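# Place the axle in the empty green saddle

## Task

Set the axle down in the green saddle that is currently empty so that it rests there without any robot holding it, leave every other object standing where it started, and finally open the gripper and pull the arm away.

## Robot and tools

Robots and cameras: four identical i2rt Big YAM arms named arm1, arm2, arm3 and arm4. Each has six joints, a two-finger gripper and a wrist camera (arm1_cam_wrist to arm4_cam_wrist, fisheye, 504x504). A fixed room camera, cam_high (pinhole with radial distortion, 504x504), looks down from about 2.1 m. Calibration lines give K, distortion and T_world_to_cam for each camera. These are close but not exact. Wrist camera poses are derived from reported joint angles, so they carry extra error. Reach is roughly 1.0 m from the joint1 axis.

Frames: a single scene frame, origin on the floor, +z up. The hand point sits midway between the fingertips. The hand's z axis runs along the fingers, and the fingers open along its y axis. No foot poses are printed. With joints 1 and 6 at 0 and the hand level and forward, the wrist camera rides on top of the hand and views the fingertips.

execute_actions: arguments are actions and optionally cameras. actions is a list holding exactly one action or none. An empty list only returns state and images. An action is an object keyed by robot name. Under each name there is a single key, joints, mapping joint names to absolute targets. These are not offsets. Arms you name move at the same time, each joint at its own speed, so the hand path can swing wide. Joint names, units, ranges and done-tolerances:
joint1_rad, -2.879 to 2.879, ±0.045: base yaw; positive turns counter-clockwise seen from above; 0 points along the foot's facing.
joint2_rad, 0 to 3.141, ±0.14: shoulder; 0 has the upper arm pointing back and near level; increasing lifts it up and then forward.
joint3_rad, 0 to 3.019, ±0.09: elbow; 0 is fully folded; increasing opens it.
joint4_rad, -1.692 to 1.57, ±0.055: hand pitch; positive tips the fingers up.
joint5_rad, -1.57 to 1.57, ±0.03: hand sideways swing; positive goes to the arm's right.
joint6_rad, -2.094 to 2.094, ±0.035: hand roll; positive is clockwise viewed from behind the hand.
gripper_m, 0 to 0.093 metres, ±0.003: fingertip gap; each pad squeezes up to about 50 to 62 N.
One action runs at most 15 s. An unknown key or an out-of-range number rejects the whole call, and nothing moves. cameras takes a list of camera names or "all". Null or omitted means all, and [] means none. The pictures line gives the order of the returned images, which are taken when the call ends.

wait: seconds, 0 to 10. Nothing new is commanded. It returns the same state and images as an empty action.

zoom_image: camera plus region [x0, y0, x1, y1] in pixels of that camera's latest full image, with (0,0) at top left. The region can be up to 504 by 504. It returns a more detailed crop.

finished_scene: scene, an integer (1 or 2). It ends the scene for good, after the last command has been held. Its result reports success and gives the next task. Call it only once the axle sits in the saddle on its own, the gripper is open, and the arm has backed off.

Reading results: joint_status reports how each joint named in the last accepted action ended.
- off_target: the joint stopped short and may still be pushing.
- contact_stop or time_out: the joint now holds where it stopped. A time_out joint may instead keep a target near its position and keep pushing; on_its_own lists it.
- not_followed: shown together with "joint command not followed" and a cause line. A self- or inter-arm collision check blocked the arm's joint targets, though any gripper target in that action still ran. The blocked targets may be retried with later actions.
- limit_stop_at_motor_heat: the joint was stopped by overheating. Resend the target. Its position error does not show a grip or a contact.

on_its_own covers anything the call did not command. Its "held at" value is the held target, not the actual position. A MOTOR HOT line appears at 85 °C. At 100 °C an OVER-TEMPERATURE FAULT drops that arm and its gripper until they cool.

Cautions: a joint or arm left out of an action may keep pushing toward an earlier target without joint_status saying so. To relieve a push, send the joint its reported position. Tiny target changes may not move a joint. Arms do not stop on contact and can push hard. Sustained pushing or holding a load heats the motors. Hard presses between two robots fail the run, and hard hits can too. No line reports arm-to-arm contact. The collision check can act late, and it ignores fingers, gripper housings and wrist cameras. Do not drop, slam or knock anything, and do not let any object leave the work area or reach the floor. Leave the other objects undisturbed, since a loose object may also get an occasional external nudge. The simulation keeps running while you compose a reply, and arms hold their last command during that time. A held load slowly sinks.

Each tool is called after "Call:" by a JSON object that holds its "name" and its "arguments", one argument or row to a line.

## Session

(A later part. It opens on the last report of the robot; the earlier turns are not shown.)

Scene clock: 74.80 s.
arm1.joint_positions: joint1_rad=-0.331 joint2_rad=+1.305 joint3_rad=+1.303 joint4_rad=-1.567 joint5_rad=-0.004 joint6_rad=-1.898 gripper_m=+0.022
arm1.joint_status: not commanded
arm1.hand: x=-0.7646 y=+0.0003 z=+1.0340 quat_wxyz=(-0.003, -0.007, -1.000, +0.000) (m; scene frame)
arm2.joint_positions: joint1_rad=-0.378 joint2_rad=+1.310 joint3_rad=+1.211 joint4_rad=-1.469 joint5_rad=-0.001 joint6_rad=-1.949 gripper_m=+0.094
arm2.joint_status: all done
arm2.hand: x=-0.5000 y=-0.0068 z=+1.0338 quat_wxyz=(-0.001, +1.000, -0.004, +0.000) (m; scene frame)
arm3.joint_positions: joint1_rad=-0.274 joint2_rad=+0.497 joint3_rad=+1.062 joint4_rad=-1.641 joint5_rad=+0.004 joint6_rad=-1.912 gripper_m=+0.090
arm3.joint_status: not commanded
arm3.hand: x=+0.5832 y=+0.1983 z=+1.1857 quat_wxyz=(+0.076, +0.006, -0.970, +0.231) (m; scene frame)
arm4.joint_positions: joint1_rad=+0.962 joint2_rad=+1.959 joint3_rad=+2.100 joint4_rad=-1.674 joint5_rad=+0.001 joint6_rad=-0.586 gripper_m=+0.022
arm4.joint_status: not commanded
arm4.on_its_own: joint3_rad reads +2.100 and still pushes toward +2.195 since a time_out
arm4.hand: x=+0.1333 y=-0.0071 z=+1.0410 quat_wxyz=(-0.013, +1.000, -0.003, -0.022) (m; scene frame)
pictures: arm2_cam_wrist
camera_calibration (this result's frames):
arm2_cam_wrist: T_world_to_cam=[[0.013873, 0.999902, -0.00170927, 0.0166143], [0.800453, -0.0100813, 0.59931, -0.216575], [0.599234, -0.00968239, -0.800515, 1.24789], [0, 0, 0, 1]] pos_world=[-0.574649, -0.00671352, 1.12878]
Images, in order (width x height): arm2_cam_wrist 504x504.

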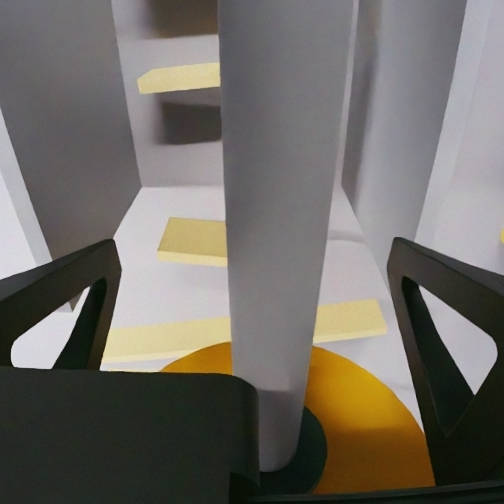

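Call:
{"name": "execute_actions", "arguments": {
  "actions": [
    {"arm2":{"joints":{"joint4_rad":-1.43,"gripper_m":0}}}
  ],
  "cameras": []
}}

Call:
{"name": "execute_actions", "arguments": {
  "actions": [
    {"arm2":{"joints":{"joint2_rad":1.27,"joint3_rad":1.298}},"arm1":{"joints":{"joint3_rad":1.34}}}
  ],
  "cameras": []
}}

Call:
{"name": "execute_actions", "arguments": {
  "actions": [
    {"arm1":{"joints":{"gripper_m":0.09}}}
  ],
  "cameras": ["arm2_cam_wrist"]
}}

Call:
{"name": "execute_actions", "arguments": {
  "actions": [
    {"arm1":{"joints":{"joint2_rad":1.28,"joint3_rad":1.56,"joint4_rad":-1.675}}}
  ],
  "cameras": []
}}

Call:
{"name": "execute_actions", "arguments": {
  "actions": [
    {"arm1":{"joints":{"joint2_rad":0.6,"joint3_rad":1.05}}}
  ],
  "cameras": []
}}

Call:
{"name": "execute_actions", "arguments": {
  "actions": [
    {"arm1":{"joints":{"joint1_rad":0.97,"joint6_rad":-0.6}}}
  ],
  "cameras": ["cam_high"]
}}

Scene clock: 76.57 s.
arm1.joint_positions: joint1_rad=-0.331 joint2_rad=+1.305 joint3_rad=+1.303 joint4_rad=-1.568 joint5_rad=-0.004 joint6_rad=-1.898 gripper_m=+0.022
arm1.joint_status: not commanded
arm1.hand: x=-0.7645 y=+0.0006 z=+1.0341 quat_wxyz=(-0.003, -0.007, -1.000, +0.000) (m; scene frame)
arm2.joint_positions: joint1_rad=-0.378 joint2_rad=+1.310 joint3_rad=+1.211 joint4_rad=-1.441 joint5_rad=-0.001 joint6_rad=-1.946 gripper_m=+0.023
arm2.joint_status: gripper_m off_target (ended at +0.023, target +0.000); the others done
arm2.hand: x=-0.4974 y=-0.0005 z=+1.0339 quat_wxyz=(-0.014, +1.000, -0.006, +0.005) (m; scene frame)
arm3.joint_positions: joint1_rad=-0.274 joint2_rad=+0.497 joint3_rad=+1.062 joint4_rad=-1.641 joint5_rad=+0.004 joint6_rad=-1.912 gripper_m=+0.090
arm3.joint_status: not commanded
arm3.hand: x=+0.5832 y=+0.1983 z=+1.1857 quat_wxyz=(+0.076, +0.006, -0.970, +0.231) (m; scene frame)
arm4.joint_positions: joint1_rad=+0.962 joint2_rad=+1.959 joint3_rad=+2.100 joint4_rad=-1.674 joint5_rad=+0.001 joint6_rad=-0.586 gripper_m=+0.022
arm4.joint_status: not commanded
arm4.on_its_own: joint3_rad reads +2.100 and still pushes toward +2.195 since a time_out
arm4.hand: x=+0.1335 y=-0.0070 z=+1.0410 quat_wxyz=(-0.013, +1.000, -0.003, -0.022) (m; scene frame)
pictures: none
No camera images: the call's "cameras" was empty. Leave "cameras" out to get every camera's image.

Scene clock: 77.17 s.
arm1.joint_positions: joint1_rad=-0.331 joint2_rad=+1.305 joint3_rad=+1.303 joint4_rad=-1.568 joint5_rad=-0.004 joint6_rad=-1.898 gripper_m=+0.022
arm1.joint_status: all done
arm1.hand: x=-0.7645 y=+0.0006 z=+1.0341 quat_wxyz=(-0.003, -0.007, -1.000, +0.000) (m; scene frame)
arm2.joint_positions: joint1_rad=-0.378 joint2_rad=+1.306 joint3_rad=+1.211 joint4_rad=-1.439 joint5_rad=-0.001 joint6_rad=-1.946 gripper_m=+0.023
arm2.joint_status: all done
arm2.hand: x=-0.4974 y=-0.0004 z=+1.0354 quat_wxyz=(-0.017, +1.000, -0.006, +0.006) (m; scene frame)
arm3.joint_positions: joint1_rad=-0.274 joint2_rad=+0.497 joint3_rad=+1.062 joint4_rad=-1.641 joint5_rad=+0.004 joint6_rad=-1.912 gripper_m=+0.090
arm3.joint_status: not commanded
arm3.hand: x=+0.5832 y=+0.1983 z=+1.1857 quat_wxyz=(+0.076, +0.006, -0.970, +0.231) (m; scene frame)
arm4.joint_positions: joint1_rad=+0.962 joint2_rad=+1.959 joint3_rad=+2.102 joint4_rad=-1.676 joint5_rad=+0.001 joint6_rad=-0.586 gripper_m=+0.022
arm4.joint_status: not commanded
arm4.on_its_own: joint3_rad reads +2.102 and still pushes toward +2.195 since a time_out
arm4.hand: x=+0.1334 y=-0.0070 z=+1.0417 quat_wxyz=(-0.013, +1.000, -0.003, -0.022) (m; scene frame)
pictures: none
No camera images: the call's "cameras" was empty. Leave "cameras" out to get every camera's image.

Scene clock: 77.87 s.
arm1.joint_positions: joint1_rad=-0.331 joint2_rad=+1.304 joint3_rad=+1.303 joint4_rad=-1.568 joint5_rad=-0.002 joint6_rad=-1.899 gripper_m=+0.090
arm1.joint_status: all done
arm1.hand: x=-0.7647 y=+0.0008 z=+1.0343 quat_wxyz=(-0.003, -0.006, -1.000, +0.000) (m; scene frame)
arm2.joint_positions: joint1_rad=-0.378 joint2_rad=+1.306 joint3_rad=+1.211 joint4_rad=-1.438 joint5_rad=-0.001 joint6_rad=-1.946 gripper_m=+0.023
arm2.joint_status: not commanded
arm2.hand: x=-0.4970 y=-0.0002 z=+1.0354 quat_wxyz=(-0.017, +1.000, -0.006, +0.006) (m; scene frame)
arm3.joint_positions: joint1_rad=-0.274 joint2_rad=+0.497 joint3_rad=+1.062 joint4_rad=-1.641 joint5_rad=+0.004 joint6_rad=-1.912 gripper_m=+0.090
arm3.joint_status: not commanded
arm3.hand: x=+0.5832 y=+0.1983 z=+1.1857 quat_wxyz=(+0.076, +0.006, -0.970, +0.231) (m; scene frame)
arm4.joint_positions: joint1_rad=+0.962 joint2_rad=+1.959 joint3_rad=+2.105 joint4_rad=-1.677 joint5_rad=+0.004 joint6_rad=-0.587 gripper_m=+0.022
arm4.joint_status: not commanded
arm4.on_its_own: joint3_rad reads +2.105 and still pushes toward +2.195 since a time_out
arm4.hand: x=+0.1336 y=-0.0065 z=+1.0429 quat_wxyz=(-0.015, +1.000, -0.003, -0.022) (m; scene frame)
pictures: arm2_cam_wrist
camera_calibration (this result's frames):
arm2_cam_wrist: T_world_to_cam=[[0.0175109, 0.999374, 0.0307365, -0.0217528], [0.791979, -0.032628, 0.609675, -0.234799], [0.610297, 0.0136667, -0.792055, 1.24422], [0, 0, 0, 1]] pos_world=[-0.573004, -0.00292612, 1.12931]
Images, in order (width x height): arm2_cam_wrist 504x504.

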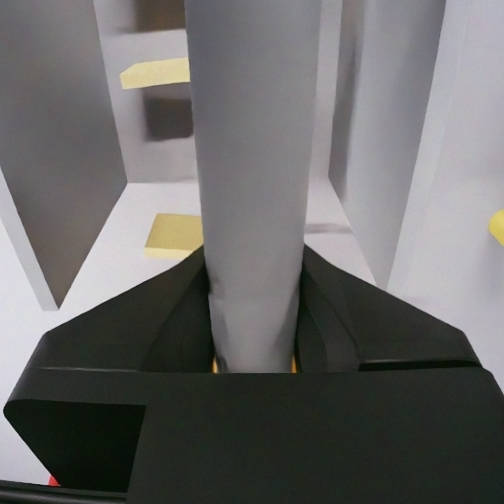

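Scene clock: 78.87 s.
arm1.joint_positions: joint1_rad=-0.331 joint2_rad=+1.281 joint3_rad=+1.524 joint4_rad=-1.662 joint5_rad=-0.002 joint6_rad=-1.900 gripper_m=+0.090
arm1.joint_status: all done
arm1.hand: x=-0.7707 y=-0.0153 z=+1.1288 quat_wxyz=(+0.022, -0.006, -0.997, +0.071) (m; scene frame)
arm2.joint_positions: joint1_rad=-0.378 joint2_rad=+1.306 joint3_rad=+1.211 joint4_rad=-1.438 joint5_rad=-0.001 joint6_rad=-1.946 gripper_m=+0.023
arm2.joint_status: not commanded
arm2.hand: x=-0.4970 y=-0.0002 z=+1.0354 quat_wxyz=(-0.017, +1.000, -0.006, +0.006) (m; scene frame)
arm3.joint_positions: joint1_rad=-0.274 joint2_rad=+0.497 joint3_rad=+1.062 joint4_rad=-1.641 joint5_rad=+0.004 joint6_rad=-1.912 gripper_m=+0.090
arm3.joint_status: not commanded
arm3.hand: x=+0.5832 y=+0.1983 z=+1.1857 quat_wxyz=(+0.076, +0.006, -0.970, +0.231) (m; scene frame)
arm4.joint_positions: joint1_rad=+0.962 joint2_rad=+1.959 joint3_rad=+2.105 joint4_rad=-1.677 joint5_rad=+0.004 joint6_rad=-0.587 gripper_m=+0.022
arm4.joint_status: not commanded
arm4.on_its_own: joint3_rad reads +2.105 and still pushes toward +2.195 since a time_out
arm4.hand: x=+0.1336 y=-0.0065 z=+1.0429 quat_wxyz=(-0.015, +1.000, -0.003, -0.022) (m; scene frame)
pictures: none
No camera images: the call's "cameras" was empty. Leave "cameras" out to get every camera's image.

Scene clock: 80.23 s.
arm1.joint_positions: joint1_rad=-0.331 joint2_rad=+0.600 joint3_rad=+1.050 joint4_rad=-1.666 joint5_rad=-0.002 joint6_rad=-1.901 gripper_m=+0.090
arm1.joint_status: all done
arm1.hand: x=-0.7004 y=+0.1824 z=+1.1037 quat_wxyz=(+0.055, -0.006, -0.985, +0.166) (m; scene frame)
arm2.joint_positions: joint1_rad=-0.378 joint2_rad=+1.306 joint3_rad=+1.211 joint4_rad=-1.438 joint5_rad=-0.001 joint6_rad=-1.946 gripper_m=+0.023
arm2.joint_status: not commanded
arm2.hand: x=-0.4970 y=-0.0002 z=+1.0354 quat_wxyz=(-0.017, +1.000, -0.006, +0.006) (m; scene frame)
arm3.joint_positions: joint1_rad=-0.274 joint2_rad=+0.497 joint3_rad=+1.062 joint4_rad=-1.641 joint5_rad=+0.004 joint6_rad=-1.912 gripper_m=+0.090
arm3.joint_status: not commanded
arm3.hand: x=+0.5832 y=+0.1983 z=+1.1857 quat_wxyz=(+0.076, +0.006, -0.970, +0.231) (m; scene frame)
arm4.joint_positions: joint1_rad=+0.962 joint2_rad=+1.959 joint3_rad=+2.105 joint4_rad=-1.677 joint5_rad=+0.004 joint6_rad=-0.587 gripper_m=+0.022
arm4.joint_status: not commanded
arm4.on_its_own: joint3_rad reads +2.105 and still pushes toward +2.195 since a time_out
arm4.hand: x=+0.1336 y=-0.0065 z=+1.0429 quat_wxyz=(-0.015, +1.000, -0.003, -0.022) (m; scene frame)
pictures: none
No camera images: the call's "cameras" was empty. Leave "cameras" out to get every camera's image.

Scene clock: 82.27 s.
arm1.joint_positions: joint1_rad=+0.965 joint2_rad=+0.600 joint3_rad=+1.050 joint4_rad=-1.666 joint5_rad=+0.000 joint6_rad=-0.616 gripper_m=+0.090
arm1.joint_status: all done
arm1.hand: x=-0.4969 y=+0.2466 z=+1.1045 quat_wxyz=(-0.146, +0.000, -0.984, +0.100) (m; scene frame)
arm2.joint_positions: joint1_rad=-0.378 joint2_rad=+1.306 joint3_rad=+1.211 joint4_rad=-1.438 joint5_rad=-0.001 joint6_rad=-1.946 gripper_m=+0.023
arm2.joint_status: not commanded
arm2.hand: x=-0.4970 y=-0.0002 z=+1.0354 quat_wxyz=(-0.017, +1.000, -0.006, +0.006) (m; scene frame)
arm3.joint_positions: joint1_rad=-0.274 joint2_rad=+0.497 joint3_rad=+1.062 joint4_rad=-1.641 joint5_rad=+0.004 joint6_rad=-1.912 gripper_m=+0.090
arm3.joint_status: not commanded
arm3.hand: x=+0.5832 y=+0.1983 z=+1.1857 quat_wxyz=(+0.076, +0.006, -0.970, +0.231) (m; scene frame)
arm4.joint_positions: joint1_rad=+0.962 joint2_rad=+1.959 joint3_rad=+2.105 joint4_rad=-1.677 joint5_rad=+0.004 joint6_rad=-0.587 gripper_m=+0.022
arm4.joint_status: not commanded
arm4.on_its_own: joint3_rad reads +2.105 and still pushes toward +2.195 since a time_out
arm4.hand: x=+0.1336 y=-0.0065 z=+1.0429 quat_wxyz=(-0.015, +1.000, -0.003, -0.022) (m; scene frame)
pictures: cam_high
Images, in order (width x height): cam_high 504x504.

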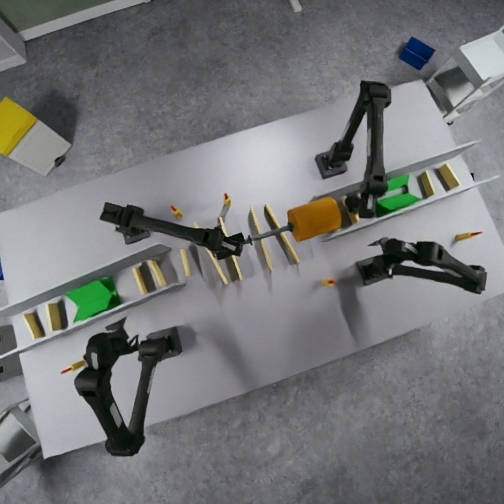

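Call:
{"name": "execute_actions", "arguments": {
  "actions": [
    {"arm1":{"joints":{"joint1_rad":0.985,"joint2_rad":1.3,"joint3_rad":1.9,"joint4_rad":-1.645}}}
  ],
  "cameras": []
}}

Call:
{"name": "execute_actions", "arguments": {
  "actions": [
    {"arm1":{"joints":{"joint2_rad":1.80,"joint3_rad":2.175,"joint4_rad":-1.62}}}
  ],
  "cameras": ["arm1_cam_wrist","cam_high"]
}}

Scene clock: 84.13 s.
arm1.joint_positions: joint1_rad=+0.978 joint2_rad=+1.304 joint3_rad=+1.860 joint4_rad=-1.656 joint5_rad=+0.000 joint6_rad=-0.615 gripper_m=+0.090
arm1.joint_status: all done
arm1.hand: x=-0.2932 y=+0.1082 z=+1.2650 quat_wxyz=(-0.193, +0.005, -0.972, +0.132) (m; scene frame)
arm2.joint_positions: joint1_rad=-0.378 joint2_rad=+1.306 joint3_rad=+1.211 joint4_rad=-1.438 joint5_rad=-0.001 joint6_rad=-1.946 gripper_m=+0.023
arm2.joint_status: not commanded
arm2.hand: x=-0.4970 y=-0.0002 z=+1.0354 quat_wxyz=(-0.017, +1.000, -0.006, +0.006) (m; scene frame)
arm3.joint_positions: joint1_rad=-0.274 joint2_rad=+0.497 joint3_rad=+1.062 joint4_rad=-1.641 joint5_rad=+0.004 joint6_rad=-1.912 gripper_m=+0.090
arm3.joint_status: not commanded
arm3.hand: x=+0.5832 y=+0.1983 z=+1.1857 quat_wxyz=(+0.076, +0.006, -0.970, +0.231) (m; scene frame)
arm4.joint_positions: joint1_rad=+0.962 joint2_rad=+1.959 joint3_rad=+2.105 joint4_rad=-1.677 joint5_rad=+0.004 joint6_rad=-0.587 gripper_m=+0.022
arm4.joint_status: not commanded
arm4.on_its_own: joint3_rad reads +2.105 and still pushes toward +2.195 since a time_out
arm4.hand: x=+0.1336 y=-0.0065 z=+1.0429 quat_wxyz=(-0.015, +1.000, -0.003, -0.022) (m; scene frame)
pictures: none
No camera images: the call's "cameras" was empty. Leave "cameras" out to get every camera's image.

Scene clock: 85.67 s.
arm1.joint_positions: joint1_rad=+0.978 joint2_rad=+1.813 joint3_rad=+2.146 joint4_rad=-1.632 joint5_rad=+0.000 joint6_rad=-0.615 gripper_m=+0.090
arm1.joint_status: all done
arm1.hand: x=-0.1427 y=+0.0052 z=+1.1386 quat_wxyz=(-0.113, +0.005, -0.991, +0.076) (m; scene frame)
arm2.joint_positions: joint1_rad=-0.378 joint2_rad=+1.306 joint3_rad=+1.211 joint4_rad=-1.438 joint5_rad=-0.001 joint6_rad=-1.946 gripper_m=+0.023
arm2.joint_status: not commanded
arm2.hand: x=-0.4970 y=-0.0002 z=+1.0354 quat_wxyz=(-0.017, +1.000, -0.006, +0.006) (m; scene frame)
arm3.joint_positions: joint1_rad=-0.274 joint2_rad=+0.497 joint3_rad=+1.062 joint4_rad=-1.641 joint5_rad=+0.004 joint6_rad=-1.912 gripper_m=+0.090
arm3.joint_status: not commanded
arm3.hand: x=+0.5832 y=+0.1983 z=+1.1857 quat_wxyz=(+0.076, +0.006, -0.970, +0.231) (m; scene frame)
arm4.joint_positions: joint1_rad=+0.962 joint2_rad=+1.959 joint3_rad=+2.105 joint4_rad=-1.677 joint5_rad=+0.004 joint6_rad=-0.587 gripper_m=+0.022
arm4.joint_status: not commanded
arm4.on_its_own: joint3_rad reads +2.105 and still pushes toward +2.195 since a time_out
arm4.hand: x=+0.1336 y=-0.0065 z=+1.0429 quat_wxyz=(-0.015, +1.000, -0.003, -0.022) (m; scene frame)
pictures: arm1_cam_wrist, cam_high
camera_calibration (this result's frames):
arm1_cam_wrist: T_world_to_cam=[[-0.00243627, -0.987372, 0.158402, -0.177734], [-0.914544, 0.0662707, 0.39902, -0.582317], [-0.404479, -0.143894, -0.903156, 1.09404], [0, 0, 0, 1]] pos_world=[-0.0904733, 0.0205258, 1.2486]
Images, in order (width x height): arm1_cam_wrist 504x504, cam_high 504x504.

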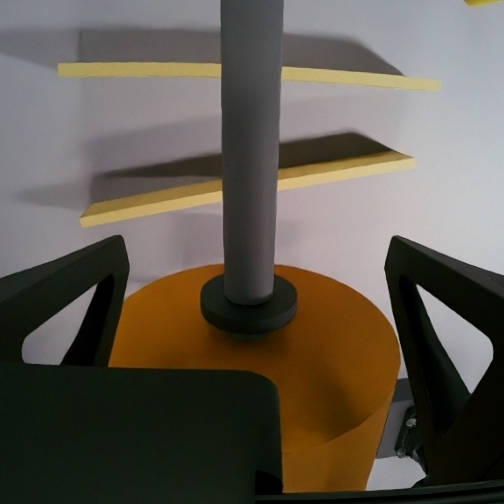

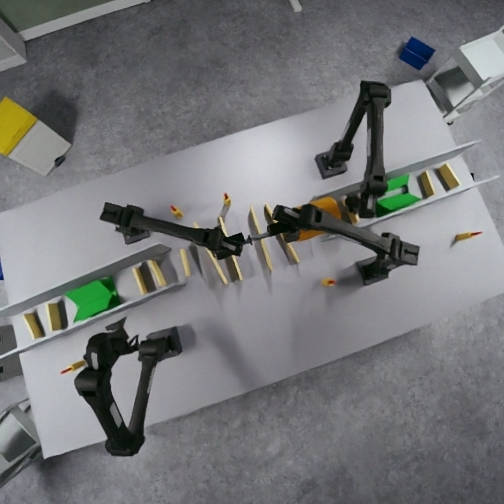

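Call:
{"name": "execute_actions", "arguments": {
  "actions": [
    {"arm1":{"joints":{"joint2_rad":1.975,"joint3_rad":2.15,"joint4_rad":-1.66}}}
  ],
  "cameras": ["arm1_cam_wrist"]
}}

Scene clock: 86.83 s.
arm1.joint_positions: joint1_rad=+0.978 joint2_rad=+1.989 joint3_rad=+2.134 joint4_rad=-1.649 joint5_rad=-0.001 joint6_rad=-0.615 gripper_m=+0.090
arm1.joint_status: all done
arm1.hand: x=-0.1204 y=-0.0092 z=+1.0279 quat_wxyz=(-0.029, +0.006, -0.999, +0.017) (m; scene frame)
arm2.joint_positions: joint1_rad=-0.379 joint2_rad=+1.305 joint3_rad=+1.211 joint4_rad=-1.437 joint5_rad=+0.000 joint6_rad=-1.946 gripper_m=+0.023
arm2.joint_status: not commanded
arm2.hand: x=-0.4966 y=-0.0002 z=+1.0357 quat_wxyz=(-0.018, +1.000, -0.006, +0.007) (m; scene frame)
arm3.joint_positions: joint1_rad=-0.274 joint2_rad=+0.497 joint3_rad=+1.062 joint4_rad=-1.641 joint5_rad=+0.004 joint6_rad=-1.912 gripper_m=+0.090
arm3.joint_status: not commanded
arm3.hand: x=+0.5832 y=+0.1983 z=+1.1857 quat_wxyz=(+0.076, +0.006, -0.970, +0.231) (m; scene frame)
arm4.joint_positions: joint1_rad=+0.961 joint2_rad=+1.957 joint3_rad=+2.108 joint4_rad=-1.679 joint5_rad=+0.004 joint6_rad=-0.587 gripper_m=+0.022
arm4.joint_status: not commanded
arm4.hand: x=+0.1339 y=-0.0061 z=+1.0452 quat_wxyz=(-0.016, +1.000, -0.003, -0.024) (m; scene frame)
pictures: arm1_cam_wrist
camera_calibration (this result's frames):
arm1_cam_wrist: T_world_to_cam=[[0.0157098, -0.999018, 0.0414222, -0.0520443], [-0.834408, 0.0097273, 0.551061, -0.663973], [-0.550923, -0.0432201, -0.833436, 0.912594], [0, 0, 0, 1]] pos_world=[-0.0504384, -0.00609214, 1.12863]
Images, in order (width x height): arm1_cam_wrist 504x504.

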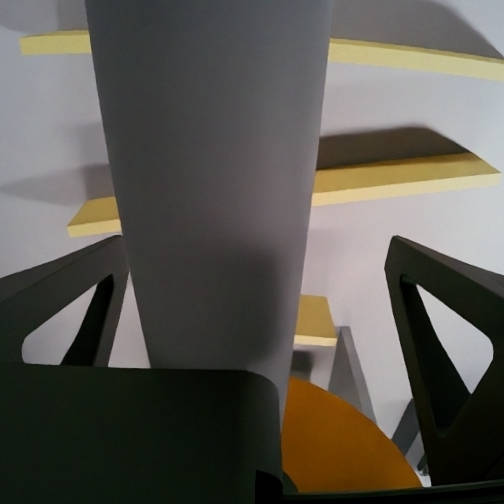

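Call:
{"name": "execute_actions", "arguments": {
  "actions": [
    {"arm1":{"joints":{"joint1_rad":0.996,"joint2_rad":1.935}}}
  ],
  "cameras": ["arm1_cam_wrist","arm4_cam_wrist"]
}}

Scene clock: 87.73 s.
arm1.joint_positions: joint1_rad=+0.991 joint2_rad=+1.950 joint3_rad=+2.134 joint4_rad=-1.649 joint5_rad=-0.001 joint6_rad=-0.615 gripper_m=+0.090
arm1.joint_status: all done
arm1.hand: x=-0.1203 y=+0.0008 z=+1.0516 quat_wxyz=(-0.046, +0.013, -0.998, +0.028) (m; scene frame)
arm2.joint_positions: joint1_rad=-0.379 joint2_rad=+1.305 joint3_rad=+1.211 joint4_rad=-1.437 joint5_rad=+0.000 joint6_rad=-1.946 gripper_m=+0.023
arm2.joint_status: not commanded
arm2.hand: x=-0.4966 y=-0.0002 z=+1.0357 quat_wxyz=(-0.018, +1.000, -0.006, +0.007) (m; scene frame)
arm3.joint_positions: joint1_rad=-0.274 joint2_rad=+0.497 joint3_rad=+1.062 joint4_rad=-1.641 joint5_rad=+0.004 joint6_rad=-1.912 gripper_m=+0.090
arm3.joint_status: not commanded
arm3.hand: x=+0.5832 y=+0.1983 z=+1.1857 quat_wxyz=(+0.076, +0.006, -0.970, +0.231) (m; scene frame)
arm4.joint_positions: joint1_rad=+0.961 joint2_rad=+1.957 joint3_rad=+2.108 joint4_rad=-1.679 joint5_rad=+0.004 joint6_rad=-0.587 gripper_m=+0.022
arm4.joint_status: not commanded
arm4.hand: x=+0.1339 y=-0.0061 z=+1.0452 quat_wxyz=(-0.016, +1.000, -0.003, -0.024) (m; scene frame)
pictures: arm1_cam_wrist, arm4_cam_wrist
camera_calibration (this result's frames):
arm1_cam_wrist: T_world_to_cam=[[0.0271805, -0.997582, 0.0639681, -0.0654172], [-0.851866, 0.0103683, 0.523657, -0.650287], [-0.523054, -0.0687255, -0.849524, 0.953104], [0, 0, 0, 1]] pos_world=[-0.0536541, 0.00698595, 1.1544]
arm4_cam_wrist: T_world_to_cam=[[0.00522956, 0.999377, 0.0349089, -0.0306317], [0.830413, -0.0237892, 0.55664, -0.687893], [0.557124, 0.0260778, -0.83002, 0.917907], [0, 0, 0, 1]] pos_world=[0.0600073, -0.00968892, 1.14586]
Images, in order (width x height): arm1_cam_wrist 504x504, arm4_cam_wrist 504x504.

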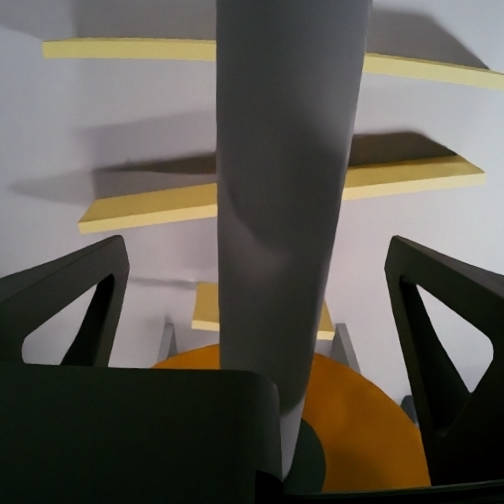

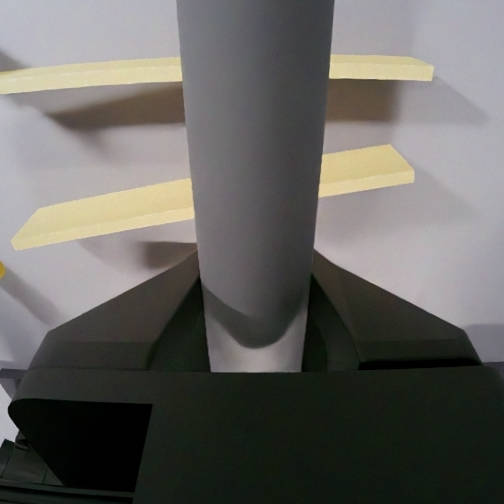

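Call:
{"name": "execute_actions", "arguments": {
  "actions": [
    {"arm1":{"joints":{"joint1_rad":0.975,"joint6_rad":-0.585,"gripper_m":0}}}
  ],
  "cameras": []
}}

Call:
{"name": "execute_actions", "arguments": {
  "actions": [
    {"arm1":{"joints":{"joint2_rad":1.885,"joint3_rad":2.205}},"arm4":{"joints":{"joint2_rad":1.935,"joint3_rad":2.14}}}
  ],
  "cameras": []
}}

Call:
{"name": "execute_actions", "arguments": {
  "actions": [
    {"arm4":{"joints":{"gripper_m":0.09}}}
  ],
  "cameras": ["arm1_cam_wrist"]
}}

Call:
{"name": "execute_actions", "arguments": {
  "actions": [
    {"arm4":{"joints":{"joint2_rad":1.75}}}
  ],
  "cameras": []
}}

Scene clock: 88.70 s.
arm1.joint_positions: joint1_rad=+0.984 joint2_rad=+1.950 joint3_rad=+2.134 joint4_rad=-1.650 joint5_rad=-0.004 joint6_rad=-0.587 gripper_m=+0.022
arm1.joint_status: gripper_m off_target (ended at +0.022, target +0.000); the others done
arm1.hand: x=-0.1226 y=-0.0023 z=+1.0515 quat_wxyz=(-0.046, -0.004, -0.999, +0.026) (m; scene frame)
arm2.joint_positions: joint1_rad=-0.379 joint2_rad=+1.305 joint3_rad=+1.211 joint4_rad=-1.437 joint5_rad=+0.001 joint6_rad=-1.946 gripper_m=+0.023
arm2.joint_status: not commanded
arm2.hand: x=-0.4966 y=-0.0002 z=+1.0357 quat_wxyz=(-0.018, +1.000, -0.006, +0.008) (m; scene frame)
arm3.joint_positions: joint1_rad=-0.274 joint2_rad=+0.497 joint3_rad=+1.062 joint4_rad=-1.641 joint5_rad=+0.004 joint6_rad=-1.912 gripper_m=+0.090
arm3.joint_status: not commanded
arm3.hand: x=+0.5832 y=+0.1983 z=+1.1857 quat_wxyz=(+0.076, +0.006, -0.970, +0.231) (m; scene frame)
arm4.joint_positions: joint1_rad=+0.961 joint2_rad=+1.957 joint3_rad=+2.108 joint4_rad=-1.679 joint5_rad=+0.004 joint6_rad=-0.588 gripper_m=+0.022
arm4.joint_status: not commanded
arm4.hand: x=+0.1340 y=-0.0061 z=+1.0452 quat_wxyz=(-0.016, +1.000, -0.003, -0.023) (m; scene frame)
pictures: none
No camera images: the call's "cameras" was empty. Leave "cameras" out to get every camera's image.

Scene clock: 89.27 s.
arm1.joint_positions: joint1_rad=+0.984 joint2_rad=+1.948 joint3_rad=+2.134 joint4_rad=-1.650 joint5_rad=-0.004 joint6_rad=-0.587 gripper_m=+0.022
arm1.joint_status: all done
arm1.hand: x=-0.1228 y=-0.0021 z=+1.0531 quat_wxyz=(-0.047, -0.004, -0.998, +0.027) (m; scene frame)
arm2.joint_positions: joint1_rad=-0.379 joint2_rad=+1.305 joint3_rad=+1.211 joint4_rad=-1.437 joint5_rad=+0.001 joint6_rad=-1.946 gripper_m=+0.023
arm2.joint_status: not commanded
arm2.hand: x=-0.4966 y=-0.0002 z=+1.0357 quat_wxyz=(-0.018, +1.000, -0.006, +0.008) (m; scene frame)
arm3.joint_positions: joint1_rad=-0.274 joint2_rad=+0.497 joint3_rad=+1.062 joint4_rad=-1.641 joint5_rad=+0.004 joint6_rad=-1.912 gripper_m=+0.090
arm3.joint_status: not commanded
arm3.hand: x=+0.5832 y=+0.1983 z=+1.1857 quat_wxyz=(+0.076, +0.006, -0.970, +0.231) (m; scene frame)
arm4.joint_positions: joint1_rad=+0.961 joint2_rad=+1.957 joint3_rad=+2.108 joint4_rad=-1.679 joint5_rad=+0.004 joint6_rad=-0.588 gripper_m=+0.022
arm4.joint_status: all done
arm4.hand: x=+0.1340 y=-0.0061 z=+1.0452 quat_wxyz=(-0.016, +1.000, -0.003, -0.023) (m; scene frame)
pictures: none
No camera images: the call's "cameras" was empty. Leave "cameras" out to get every camera's image.

Scene clock: 89.97 s.
arm1.joint_positions: joint1_rad=+0.984 joint2_rad=+1.948 joint3_rad=+2.134 joint4_rad=-1.650 joint5_rad=-0.003 joint6_rad=-0.587 gripper_m=+0.022
arm1.joint_status: not commanded
arm1.hand: x=-0.1229 y=-0.0022 z=+1.0531 quat_wxyz=(-0.047, -0.004, -0.998, +0.027) (m; scene frame)
arm2.joint_positions: joint1_rad=-0.379 joint2_rad=+1.305 joint3_rad=+1.211 joint4_rad=-1.437 joint5_rad=+0.000 joint6_rad=-1.946 gripper_m=+0.023
arm2.joint_status: not commanded
arm2.hand: x=-0.4967 y=-0.0001 z=+1.0357 quat_wxyz=(-0.018, +1.000, -0.006, +0.007) (m; scene frame)
arm3.joint_positions: joint1_rad=-0.274 joint2_rad=+0.497 joint3_rad=+1.062 joint4_rad=-1.641 joint5_rad=+0.004 joint6_rad=-1.912 gripper_m=+0.090
arm3.joint_status: not commanded
arm3.hand: x=+0.5832 y=+0.1983 z=+1.1857 quat_wxyz=(+0.076, +0.006, -0.970, +0.231) (m; scene frame)
arm4.joint_positions: joint1_rad=+0.961 joint2_rad=+1.952 joint3_rad=+2.108 joint4_rad=-1.679 joint5_rad=+0.004 joint6_rad=-0.594 gripper_m=+0.090
arm4.joint_status: all done
arm4.hand: x=+0.1347 y=-0.0065 z=+1.0483 quat_wxyz=(-0.017, +1.000, +0.000, -0.026) (m; scene frame)
pictures: arm1_cam_wrist
camera_calibration (this result's frames):
arm1_cam_wrist: T_world_to_cam=[[-0.00654605, -0.998156, 0.0603461, -0.0686948], [-0.853441, 0.0370272, 0.519873, -0.649357], [-0.521148, -0.0480987, -0.85211, 0.955851], [0, 0, 0, 1]] pos_world=[-0.0564979, 0.001451, 1.15622]
Images, in order (width x height): arm1_cam_wrist 504x504.

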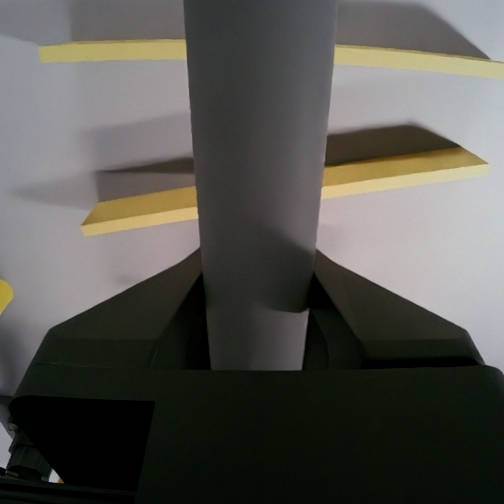

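Scene clock: 91.30 s.
arm1.joint_positions: joint1_rad=+0.984 joint2_rad=+1.948 joint3_rad=+2.134 joint4_rad=-1.650 joint5_rad=-0.003 joint6_rad=-0.587 gripper_m=+0.022
arm1.joint_status: not commanded
arm1.hand: x=-0.1229 y=-0.0022 z=+1.0531 quat_wxyz=(-0.047, -0.004, -0.998, +0.027) (m; scene frame)
arm2.joint_positions: joint1_rad=-0.379 joint2_rad=+1.305 joint3_rad=+1.211 joint4_rad=-1.437 joint5_rad=+0.000 joint6_rad=-1.946 gripper_m=+0.023
arm2.joint_status: not commanded
arm2.hand: x=-0.4967 y=-0.0001 z=+1.0357 quat_wxyz=(-0.018, +1.000, -0.006, +0.007) (m; scene frame)
arm3.joint_positions: joint1_rad=-0.274 joint2_rad=+0.497 joint3_rad=+1.062 joint4_rad=-1.641 joint5_rad=+0.004 joint6_rad=-1.912 gripper_m=+0.090
arm3.joint_status: not commanded
arm3.hand: x=+0.5832 y=+0.1983 z=+1.1857 quat_wxyz=(+0.076, +0.006, -0.970, +0.231) (m; scene frame)
arm4.joint_positions: joint1_rad=+0.961 joint2_rad=+1.744 joint3_rad=+2.118 joint4_rad=-1.679 joint5_rad=+0.003 joint6_rad=-0.594 gripper_m=+0.090
arm4.joint_status: all done
arm4.hand: x=+0.1701 y=-0.0297 z=+1.1713 quat_wxyz=(-0.077, +0.990, +0.000, -0.116) (m; scene frame)
pictures: none
No camera images: the call's "cameras" was empty. Leave "cameras" out to get every camera's image.

Call:
{"name": "execute_actions", "arguments": {
  "actions": [
    {"arm1":{"joints":{"joint1_rad":0.83,"joint2_rad":1.64,"joint3_rad":1.75,"joint4_rad":-1.58,"joint6_rad":-0.75}},"arm2":{"joints":{"joint1_rad":0.005,"joint2_rad":1.22,"joint3_rad":1.25,"joint4_rad":-1.50,"joint6_rad":-1.565}},"arm4":{"joints":{"joint2_rad":0.6,"joint3_rad":1.1}}}
  ],
  "cameras": []
}}

Call:
{"name": "execute_actions", "arguments": {
  "actions": [
    {"arm1":{"joints":{"joint1_rad":0.635,"joint2_rad":1.42,"joint3_rad":1.50,"joint4_rad":-1.58,"joint6_rad":-0.955}},"arm2":{"joints":{"joint1_rad":0.35,"joint2_rad":1.285,"joint3_rad":1.32,"joint4_rad":-1.505,"joint6_rad":-1.22}}}
  ],
  "cameras": []
}}

Call:
{"name": "execute_actions", "arguments": {
  "actions": [
    {"arm1":{"joints":{"joint1_rad":0.355,"joint2_rad":1.275,"joint3_rad":1.355,"joint4_rad":-1.59,"joint6_rad":-1.23}},"arm2":{"joints":{"joint1_rad":0.625,"joint2_rad":1.432,"joint3_rad":1.47,"joint4_rad":-1.50,"joint6_rad":-0.94}}}
  ],
  "cameras": ["cam_high","arm2_cam_wrist"]
}}

Scene clock: 93.37 s.
arm1.joint_positions: joint1_rad=+0.830 joint2_rad=+1.663 joint3_rad=+1.720 joint4_rad=-1.586 joint5_rad=-0.003 joint6_rad=-0.732 gripper_m=+0.022
arm1.joint_status: all done
arm1.hand: x=-0.2636 y=-0.0024 z=+1.0458 quat_wxyz=(-0.018, -0.009, -1.000, +0.011) (m; scene frame)
arm2.joint_positions: joint1_rad=-0.004 joint2_rad=+1.239 joint3_rad=+1.211 joint4_rad=-1.508 joint5_rad=-0.016 joint6_rad=-1.564 gripper_m=+0.023
arm2.joint_status: all done
arm2.hand: x=-0.6377 y=+0.0031 z=+1.0577 quat_wxyz=(-0.017, +1.000, -0.010, -0.008) (m; scene frame)
arm3.joint_positions: joint1_rad=-0.274 joint2_rad=+0.497 joint3_rad=+1.062 joint4_rad=-1.641 joint5_rad=+0.004 joint6_rad=-1.912 gripper_m=+0.090
arm3.joint_status: not commanded
arm3.hand: x=+0.5832 y=+0.1983 z=+1.1857 quat_wxyz=(+0.076, +0.006, -0.970, +0.231) (m; scene frame)
arm4.joint_positions: joint1_rad=+0.961 joint2_rad=+0.605 joint3_rad=+1.101 joint4_rad=-1.674 joint5_rad=+0.003 joint6_rad=-0.595 gripper_m=+0.090
arm4.joint_status: all done
arm4.hand: x=+0.4972 y=-0.2504 z=+1.1285 quat_wxyz=(-0.113, +0.979, +0.000, -0.168) (m; scene frame)
pictures: none
No camera images: the call's "cameras" was empty. Leave "cameras" out to get every camera's image.

Scene clock: 94.43 s.
arm1.joint_positions: joint1_rad=+0.631 joint2_rad=+1.456 joint3_rad=+1.472 joint4_rad=-1.565 joint5_rad=-0.011 joint6_rad=-0.945 gripper_m=+0.022
arm1.joint_status: all done
arm1.hand: x=-0.3877 y=-0.0023 z=+1.0433 quat_wxyz=(-0.013, -0.002, -1.000, +0.005) (m; scene frame)
arm2.joint_positions: joint1_rad=+0.349 joint2_rad=+1.297 joint3_rad=+1.240 joint4_rad=-1.505 joint5_rad=-0.006 joint6_rad=-1.227 gripper_m=+0.023
arm2.joint_status: all done
arm2.hand: x=-0.7633 y=-0.0027 z=+1.0497 quat_wxyz=(-0.003, +1.000, -0.002, -0.005) (m; scene frame)
arm3.joint_positions: joint1_rad=-0.274 joint2_rad=+0.497 joint3_rad=+1.062 joint4_rad=-1.641 joint5_rad=+0.004 joint6_rad=-1.912 gripper_m=+0.090
arm3.joint_status: not commanded
arm3.hand: x=+0.5832 y=+0.1983 z=+1.1857 quat_wxyz=(+0.076, +0.006, -0.970, +0.231) (m; scene frame)
arm4.joint_positions: joint1_rad=+0.961 joint2_rad=+0.605 joint3_rad=+1.101 joint4_rad=-1.674 joint5_rad=+0.003 joint6_rad=-0.595 gripper_m=+0.090
arm4.joint_status: not commanded
arm4.hand: x=+0.4972 y=-0.2504 z=+1.1285 quat_wxyz=(-0.113, +0.979, +0.000, -0.168) (m; scene frame)
pictures: none
No camera images: the call's "cameras" was empty. Leave "cameras" out to get every camera's image.

Scene clock: 95.47 s.
arm1.joint_positions: joint1_rad=+0.350 joint2_rad=+1.307 joint3_rad=+1.321 joint4_rad=-1.575 joint5_rad=-0.012 joint6_rad=-1.225 gripper_m=+0.022
arm1.joint_status: all done
arm1.hand: x=-0.5149 y=-0.0016 z=+1.0411 quat_wxyz=(-0.009, -0.002, -1.000, +0.001) (m; scene frame)
arm2.joint_positions: joint1_rad=+0.634 joint2_rad=+1.458 joint3_rad=+1.393 joint4_rad=-1.497 joint5_rad=-0.003 joint6_rad=-0.942 gripper_m=+0.023
arm2.joint_status: all done
arm2.hand: x=-0.8918 y=-0.0011 z=+1.0476 quat_wxyz=(-0.003, +1.000, -0.002, -0.004) (m; scene frame)
arm3.joint_positions: joint1_rad=-0.274 joint2_rad=+0.497 joint3_rad=+1.062 joint4_rad=-1.641 joint5_rad=+0.004 joint6_rad=-1.912 gripper_m=+0.090
arm3.joint_status: not commanded
arm3.hand: x=+0.5832 y=+0.1983 z=+1.1857 quat_wxyz=(+0.076, +0.006, -0.970, +0.231) (m; scene frame)
arm4.joint_positions: joint1_rad=+0.961 joint2_rad=+0.605 joint3_rad=+1.101 joint4_rad=-1.674 joint5_rad=+0.003 joint6_rad=-0.595 gripper_m=+0.090
arm4.joint_status: not commanded
arm4.hand: x=+0.4972 y=-0.2504 z=+1.1285 quat_wxyz=(-0.113, +0.979, +0.000, -0.168) (m; scene frame)
pictures: arm2_cam_wrist, cam_high
camera_calibration (this result's frames):
arm2_cam_wrist: T_world_to_cam=[[0.0092752, 0.999957, 0.000905309, 0.00956787], [0.804969, -0.00800368, 0.593263, 0.0992168], [0.593245, -0.00477389, -0.805008, 1.49316], [0, 0, 0, 1]] pos_world=[-0.965766, -0.00164516, 1.14314]
Images, in order (width x height): arm2_cam_wrist 504x504, cam_high 504x504.

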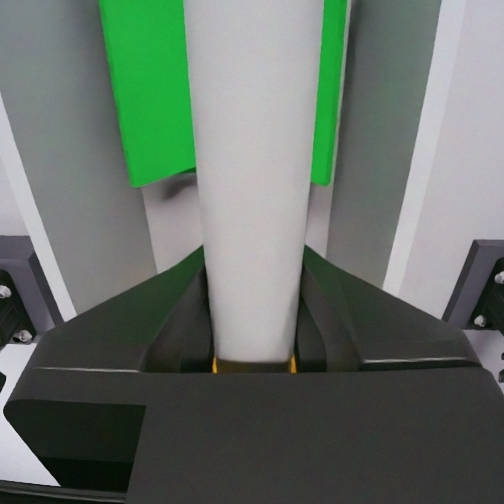

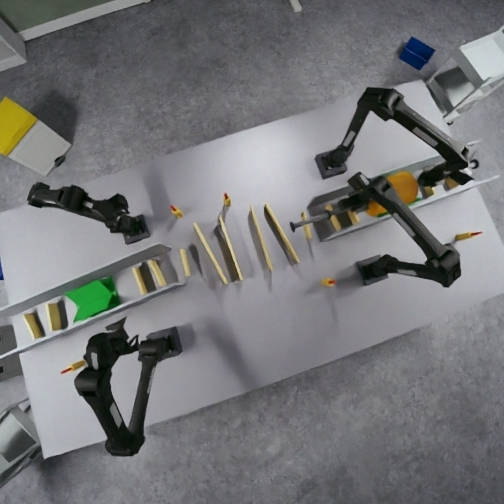

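Call:
{"name": "execute_actions", "arguments": {
  "actions": [
    {"arm1":{"joints":{"joint1_rad":0.015,"joint2_rad":1.24,"joint3_rad":1.34,"joint4_rad":-1.59,"joint6_rad":-1.57}},"arm2":{"joints":{"joint1_rad":0.832,"joint2_rad":1.63,"joint3_rad":1.71,"joint4_rad":-1.535,"joint6_rad":-0.735}}}
  ],
  "cameras": []
}}

Call:
{"name": "execute_actions", "arguments": {
  "actions": [
    {"arm1":{"joints":{"joint1_rad":-0.265,"joint2_rad":1.335,"joint3_rad":1.44,"joint4_rad":-1.59,"joint6_rad":-1.85}},"arm2":{"joints":{"joint1_rad":0.967,"joint2_rad":1.84,"joint3_rad":2.0,"joint4_rad":-1.61,"joint6_rad":-0.595}}}
  ],
  "cameras": ["cam_high","arm2_cam_wrist","arm1_cam_wrist"]
}}

Scene clock: 96.97 s.
arm1.joint_positions: joint1_rad=+0.019 joint2_rad=+1.279 joint3_rad=+1.304 joint4_rad=-1.581 joint5_rad=-0.011 joint6_rad=-1.548 gripper_m=+0.022
arm1.joint_status: all done
arm1.hand: x=-0.6364 y=-0.0142 z=+1.0437 quat_wxyz=(-0.007, -0.007, -1.000, +0.006) (m; scene frame)
arm2.joint_positions: joint1_rad=+0.842 joint2_rad=+1.656 joint3_rad=+1.629 joint4_rad=-1.534 joint5_rad=-0.003 joint6_rad=-0.726 gripper_m=+0.023
arm2.joint_status: all done
arm2.hand: x=-1.0143 y=-0.0098 z=+1.0499 quat_wxyz=(-0.002, +1.000, -0.006, -0.005) (m; scene frame)
arm3.joint_positions: joint1_rad=-0.274 joint2_rad=+0.497 joint3_rad=+1.062 joint4_rad=-1.641 joint5_rad=+0.004 joint6_rad=-1.912 gripper_m=+0.090
arm3.joint_status: not commanded
arm3.hand: x=+0.5832 y=+0.1983 z=+1.1857 quat_wxyz=(+0.076, +0.006, -0.970, +0.231) (m; scene frame)
arm4.joint_positions: joint1_rad=+0.961 joint2_rad=+0.605 joint3_rad=+1.101 joint4_rad=-1.674 joint5_rad=+0.003 joint6_rad=-0.595 gripper_m=+0.090
arm4.joint_status: not commanded
arm4.hand: x=+0.4972 y=-0.2504 z=+1.1285 quat_wxyz=(-0.113, +0.979, +0.000, -0.168) (m; scene frame)
pictures: none
No camera images: the call's "cameras" was empty. Leave "cameras" out to get every camera's image.

Scene clock: 98.00 s.
arm1.joint_positions: joint1_rad=-0.261 joint2_rad=+1.358 joint3_rad=+1.361 joint4_rad=-1.584 joint5_rad=-0.008 joint6_rad=-1.827 gripper_m=+0.022
arm1.joint_status: all done
arm1.hand: x=-0.7439 y=-0.0244 z=+1.0375 quat_wxyz=(-0.007, -0.008, -1.000, -0.005) (m; scene frame)
arm2.joint_positions: joint1_rad=+0.979 joint2_rad=+1.878 joint3_rad=+1.915 joint4_rad=-1.598 joint5_rad=-0.003 joint6_rad=-0.586 gripper_m=+0.023
arm2.joint_status: all done
arm2.hand: x=-1.1226 y=-0.0193 z=+1.0431 quat_wxyz=(-0.001, +1.000, -0.007, -0.005) (m; scene frame)
arm3.joint_positions: joint1_rad=-0.274 joint2_rad=+0.497 joint3_rad=+1.062 joint4_rad=-1.641 joint5_rad=+0.004 joint6_rad=-1.912 gripper_m=+0.090
arm3.joint_status: not commanded
arm3.hand: x=+0.5832 y=+0.1983 z=+1.1857 quat_wxyz=(+0.076, +0.006, -0.970, +0.231) (m; scene frame)
arm4.joint_positions: joint1_rad=+0.961 joint2_rad=+0.605 joint3_rad=+1.101 joint4_rad=-1.674 joint5_rad=+0.003 joint6_rad=-0.595 gripper_m=+0.090
arm4.joint_status: not commanded
arm4.hand: x=+0.4972 y=-0.2504 z=+1.1285 quat_wxyz=(-0.113, +0.979, +0.000, -0.168) (m; scene frame)
pictures: arm1_cam_wrist, arm2_cam_wrist, cam_high
camera_calibration (this result's frames):
arm1_cam_wrist: T_world_to_cam=[[-0.00992261, -0.999943, -0.00388356, -0.0299471], [-0.808649, 0.00573968, 0.588263, -1.2089], [-0.588208, 0.00897755, -0.80866, 0.524266], [0, 0, 0, 1]] pos_world=[-0.669493, -0.0277133, 1.13499]
arm2_cam_wrist: T_world_to_cam=[[0.0203184, 0.999791, -0.00219269, 0.0455794], [0.805749, -0.0150765, 0.592065, 0.289512], [0.591909, -0.0137966, -0.805887, 1.6256], [0, 0, 0, 1]] pos_world=[-1.19641, -0.0187773, 1.13874]
Images, in order (width x height): arm1_cam_wrist 504x504, arm2_cam_wrist 504x504, cam_high 504x504.

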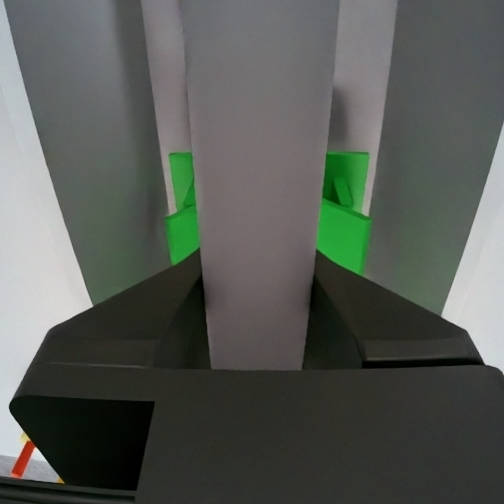

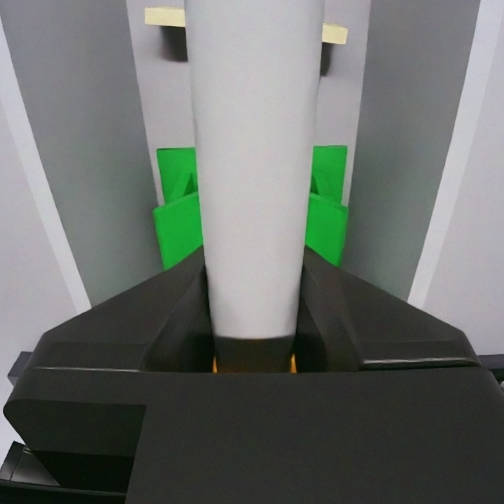

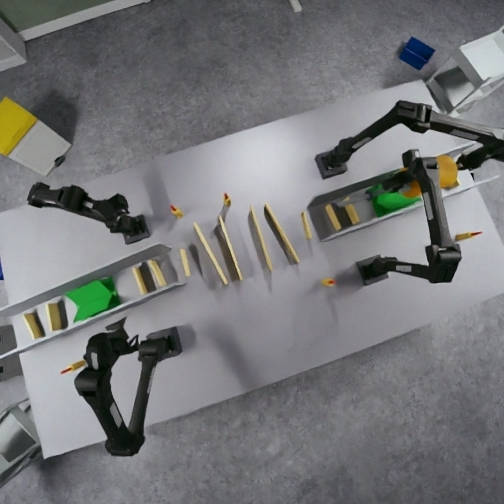

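Call:
{"name": "execute_actions", "arguments": {
  "actions": [
    {"arm1":{"joints":{"joint1_rad":-0.25,"joint2_rad":1.37,"joint3_rad":1.24,"joint4_rad":-1.375,"joint6_rad":-1.81}},"arm2":{"joints":{"joint2_rad":1.86,"joint3_rad":1.775,"joint4_rad":-1.405,"joint6_rad":-0.565}}}
  ],
  "cameras": []
}}

Call:
{"name": "execute_actions", "arguments": {
  "actions": [
    {"arm1":{"joints":{"joint2_rad":1.42,"joint3_rad":1.10,"joint4_rad":-1.185}},"arm2":{"joints":{"joint2_rad":1.90,"joint3_rad":1.65,"joint4_rad":-1.24}}}
  ],
  "cameras": ["arm2_cam_wrist","arm1_cam_wrist"]
}}

Scene clock: 99.57 s.
arm1.joint_positions: joint1_rad=-0.256 joint2_rad=+1.396 joint3_rad=+1.203 joint4_rad=-1.385 joint5_rad=-0.007 joint6_rad=-1.804 gripper_m=+0.022
arm1.joint_status: all done
arm1.hand: x=-0.7442 y=-0.0326 z=+0.9627 quat_wxyz=(-0.006, -0.017, -1.000, -0.004) (m; scene frame)
arm2.joint_positions: joint1_rad=+0.978 joint2_rad=+1.898 joint3_rad=+1.745 joint4_rad=-1.417 joint5_rad=+0.001 joint6_rad=-0.567 gripper_m=+0.023
arm2.joint_status: all done
arm2.hand: x=-1.1223 y=-0.0180 z=+0.9673 quat_wxyz=(+0.000, +1.000, -0.017, -0.001) (m; scene frame)
arm3.joint_positions: joint1_rad=-0.274 joint2_rad=+0.497 joint3_rad=+1.062 joint4_rad=-1.641 joint5_rad=+0.004 joint6_rad=-1.912 gripper_m=+0.090
arm3.joint_status: not commanded
arm3.hand: x=+0.5832 y=+0.1983 z=+1.1857 quat_wxyz=(+0.076, +0.006, -0.970, +0.231) (m; scene frame)
arm4.joint_positions: joint1_rad=+0.961 joint2_rad=+0.605 joint3_rad=+1.101 joint4_rad=-1.674 joint5_rad=+0.003 joint6_rad=-0.595 gripper_m=+0.090
arm4.joint_status: not commanded
arm4.hand: x=+0.4972 y=-0.2504 z=+1.1285 quat_wxyz=(-0.113, +0.979, +0.000, -0.168) (m; scene frame)
pictures: none
No camera images: the call's "cameras" was empty. Leave "cameras" out to get every camera's image.

Scene clock: 100.60 s.
arm1.joint_positions: joint1_rad=-0.255 joint2_rad=+1.444 joint3_rad=+1.067 joint4_rad=-1.196 joint5_rad=-0.006 joint6_rad=-1.809 gripper_m=+0.022
arm1.joint_status: all done
arm1.hand: x=-0.7437 y=-0.0325 z=+0.8949 quat_wxyz=(-0.005, -0.013, -1.000, -0.002) (m; scene frame)
arm2.joint_positions: joint1_rad=+0.977 joint2_rad=+1.935 joint3_rad=+1.622 joint4_rad=-1.254 joint5_rad=+0.002 joint6_rad=-0.574 gripper_m=+0.023
arm2.joint_status: all done
arm2.hand: x=-1.1214 y=-0.0181 z=+0.9006 quat_wxyz=(-0.002, +1.000, -0.014, -0.001) (m; scene frame)
arm3.joint_positions: joint1_rad=-0.274 joint2_rad=+0.497 joint3_rad=+1.062 joint4_rad=-1.641 joint5_rad=+0.004 joint6_rad=-1.912 gripper_m=+0.090
arm3.joint_status: not commanded
arm3.hand: x=+0.5832 y=+0.1983 z=+1.1857 quat_wxyz=(+0.076, +0.006, -0.970, +0.231) (m; scene frame)
arm4.joint_positions: joint1_rad=+0.961 joint2_rad=+0.605 joint3_rad=+1.101 joint4_rad=-1.674 joint5_rad=+0.003 joint6_rad=-0.595 gripper_m=+0.090
arm4.joint_status: not commanded
arm4.hand: x=+0.4972 y=-0.2504 z=+1.1285 quat_wxyz=(-0.113, +0.979, +0.000, -0.168) (m; scene frame)
pictures: arm1_cam_wrist, arm2_cam_wrist
camera_calibration (this result's frames):
arm1_cam_wrist: T_world_to_cam=[[-0.0213642, -0.99977, 0.0020098, -0.0523436], [-0.806076, 0.0184143, 0.591525, -1.12535], [-0.591426, 0.0110174, -0.806284, 0.404708], [0, 0, 0, 1]] pos_world=[-0.668885, -0.0360678, 0.99209]
arm2_cam_wrist: T_world_to_cam=[[0.0337075, 0.999432, -0.000478674, 0.0574845], [0.80126, -0.0267376, 0.597718, 0.362571], [0.597366, -0.0205312, -0.801706, 1.51229], [0, 0, 0, 1]] pos_world=[-1.19584, -0.0167085, 0.995723]
Images, in order (width x height): arm1_cam_wrist 504x504, arm2_cam_wrist 504x504.

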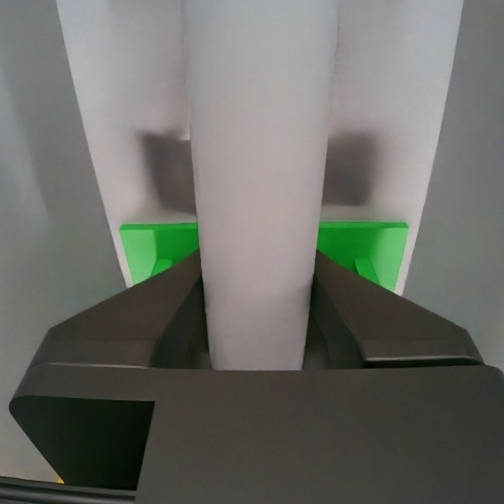

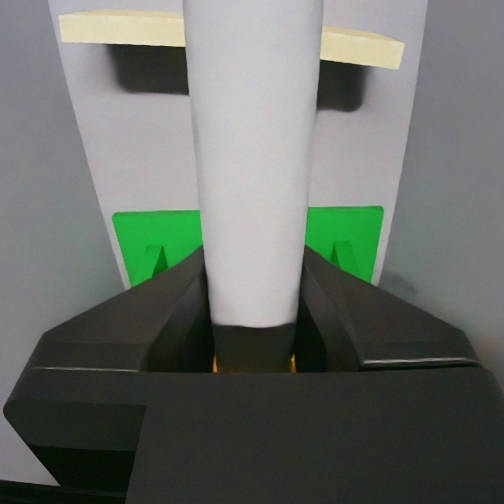

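Well aligned. Lower to seat.

Call:
{"name": "execute_actions", "arguments": {
  "actions": [
    {"arm1":{"joints":{"joint2_rad":1.465,"joint3_rad":1.042,"joint4_rad":-1.085}},"arm2":{"joints":{"joint1_rad":0.975,"joint2_rad":1.935,"joint3_rad":1.60,"joint4_rad":-1.165}}}
  ],
  "cameras": []
}}

Call:
{"name": "execute_actions", "arguments": {
  "actions": [
    {"arm1":{"joints":{"joint2_rad":1.49,"joint3_rad":1.0,"joint4_rad":-1.07}},"arm2":{"joints":{"joint2_rad":1.975,"joint3_rad":1.565,"joint4_rad":-1.15}}}
  ],
  "cameras": ["arm2_cam_wrist","arm1_cam_wrist"]
}}

Scene clock: 101.63 s.
arm1.joint_positions: joint1_rad=-0.255 joint2_rad=+1.484 joint3_rad=+1.014 joint4_rad=-1.098 joint5_rad=-0.002 joint6_rad=-1.808 gripper_m=+0.022
arm1.joint_status: all done
arm1.hand: x=-0.7447 y=-0.0341 z=+0.8617 quat_wxyz=(-0.002, -0.014, -1.000, +0.000) (m; scene frame)
arm2.joint_positions: joint1_rad=+0.977 joint2_rad=+1.960 joint3_rad=+1.578 joint4_rad=-1.178 joint5_rad=+0.001 joint6_rad=-0.573 gripper_m=+0.023
arm2.joint_status: all done
arm2.hand: x=-1.1222 y=-0.0178 z=+0.8710 quat_wxyz=(-0.003, +1.000, -0.014, -0.005) (m; scene frame)
arm3.joint_positions: joint1_rad=-0.274 joint2_rad=+0.497 joint3_rad=+1.062 joint4_rad=-1.641 joint5_rad=+0.004 joint6_rad=-1.912 gripper_m=+0.090
arm3.joint_status: not commanded
arm3.hand: x=+0.5832 y=+0.1983 z=+1.1857 quat_wxyz=(+0.076, +0.006, -0.970, +0.231) (m; scene frame)
arm4.joint_positions: joint1_rad=+0.961 joint2_rad=+0.605 joint3_rad=+1.101 joint4_rad=-1.674 joint5_rad=+0.003 joint6_rad=-0.595 gripper_m=+0.090
arm4.joint_status: not commanded
arm4.hand: x=+0.4972 y=-0.2504 z=+1.1285 quat_wxyz=(-0.113, +0.979, +0.000, -0.168) (m; scene frame)
pictures: none
No camera images: the call's "cameras" was empty. Leave "cameras" out to get every camera's image.

Scene clock: 102.17 s.
arm1.joint_positions: joint1_rad=-0.255 joint2_rad=+1.485 joint3_rad=+1.003 joint4_rad=-1.082 joint5_rad=-0.002 joint6_rad=-1.809 gripper_m=+0.022
arm1.joint_status: all done
arm1.hand: x=-0.7446 y=-0.0335 z=+0.8578 quat_wxyz=(-0.002, -0.014, -1.000, +0.002) (m; scene frame)
arm2.joint_positions: joint1_rad=+0.977 joint2_rad=+1.960 joint3_rad=+1.571 joint4_rad=-1.173 joint5_rad=-0.002 joint6_rad=-0.573 gripper_m=+0.023
arm2.joint_status: all done
arm2.hand: x=-1.1211 y=-0.0193 z=+0.8685 quat_wxyz=(-0.001, +1.000, -0.014, -0.005) (m; scene frame)
arm3.joint_positions: joint1_rad=-0.274 joint2_rad=+0.497 joint3_rad=+1.062 joint4_rad=-1.641 joint5_rad=+0.004 joint6_rad=-1.912 gripper_m=+0.090
arm3.joint_status: not commanded
arm3.hand: x=+0.5832 y=+0.1983 z=+1.1857 quat_wxyz=(+0.076, +0.006, -0.970, +0.231) (m; scene frame)
arm4.joint_positions: joint1_rad=+0.961 joint2_rad=+0.605 joint3_rad=+1.101 joint4_rad=-1.674 joint5_rad=+0.003 joint6_rad=-0.595 gripper_m=+0.090
arm4.joint_status: not commanded
arm4.hand: x=+0.4972 y=-0.2504 z=+1.1285 quat_wxyz=(-0.113, +0.979, +0.000, -0.168) (m; scene frame)
pictures: arm1_cam_wrist, arm2_cam_wrist
camera_calibration (this result's frames):
arm1_cam_wrist: T_world_to_cam=[[-0.0221068, -0.999703, 0.0102487, -0.060932], [-0.802169, 0.023855, 0.59662, -1.10539], [-0.596688, 0.00496817, -0.802458, 0.36683], [0, 0, 0, 1]] pos_world=[-0.669176, -0.0363672, 0.95449]
arm2_cam_wrist: T_world_to_cam=[[0.0344352, 0.999405, -0.00187999, 0.0606421], [0.805031, -0.0266231, 0.592636, 0.390214], [0.592233, -0.021921, -0.805469, 1.48382], [0, 0, 0, 1]] pos_world=[-1.19499, -0.0176905, 0.964033]
Images, in order (width x height): arm1_cam_wrist 504x504, arm2_cam_wrist 504x504.

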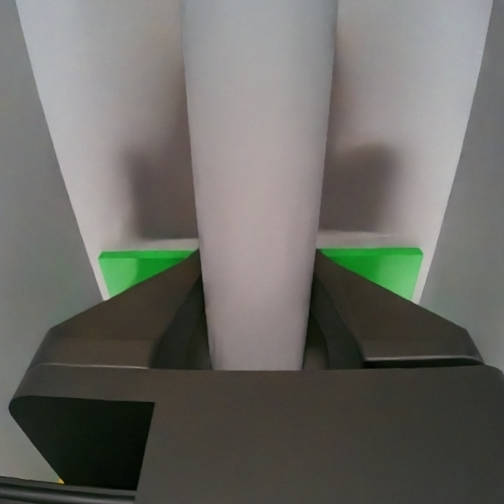

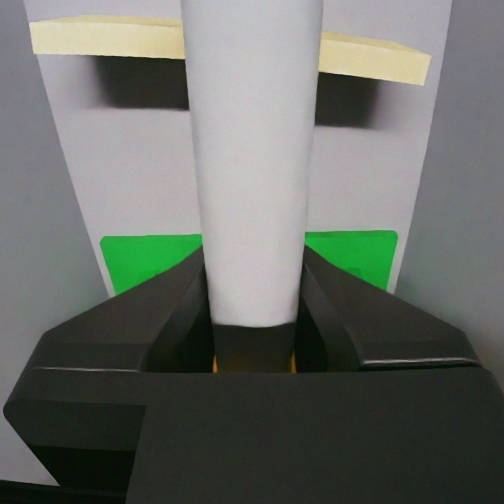

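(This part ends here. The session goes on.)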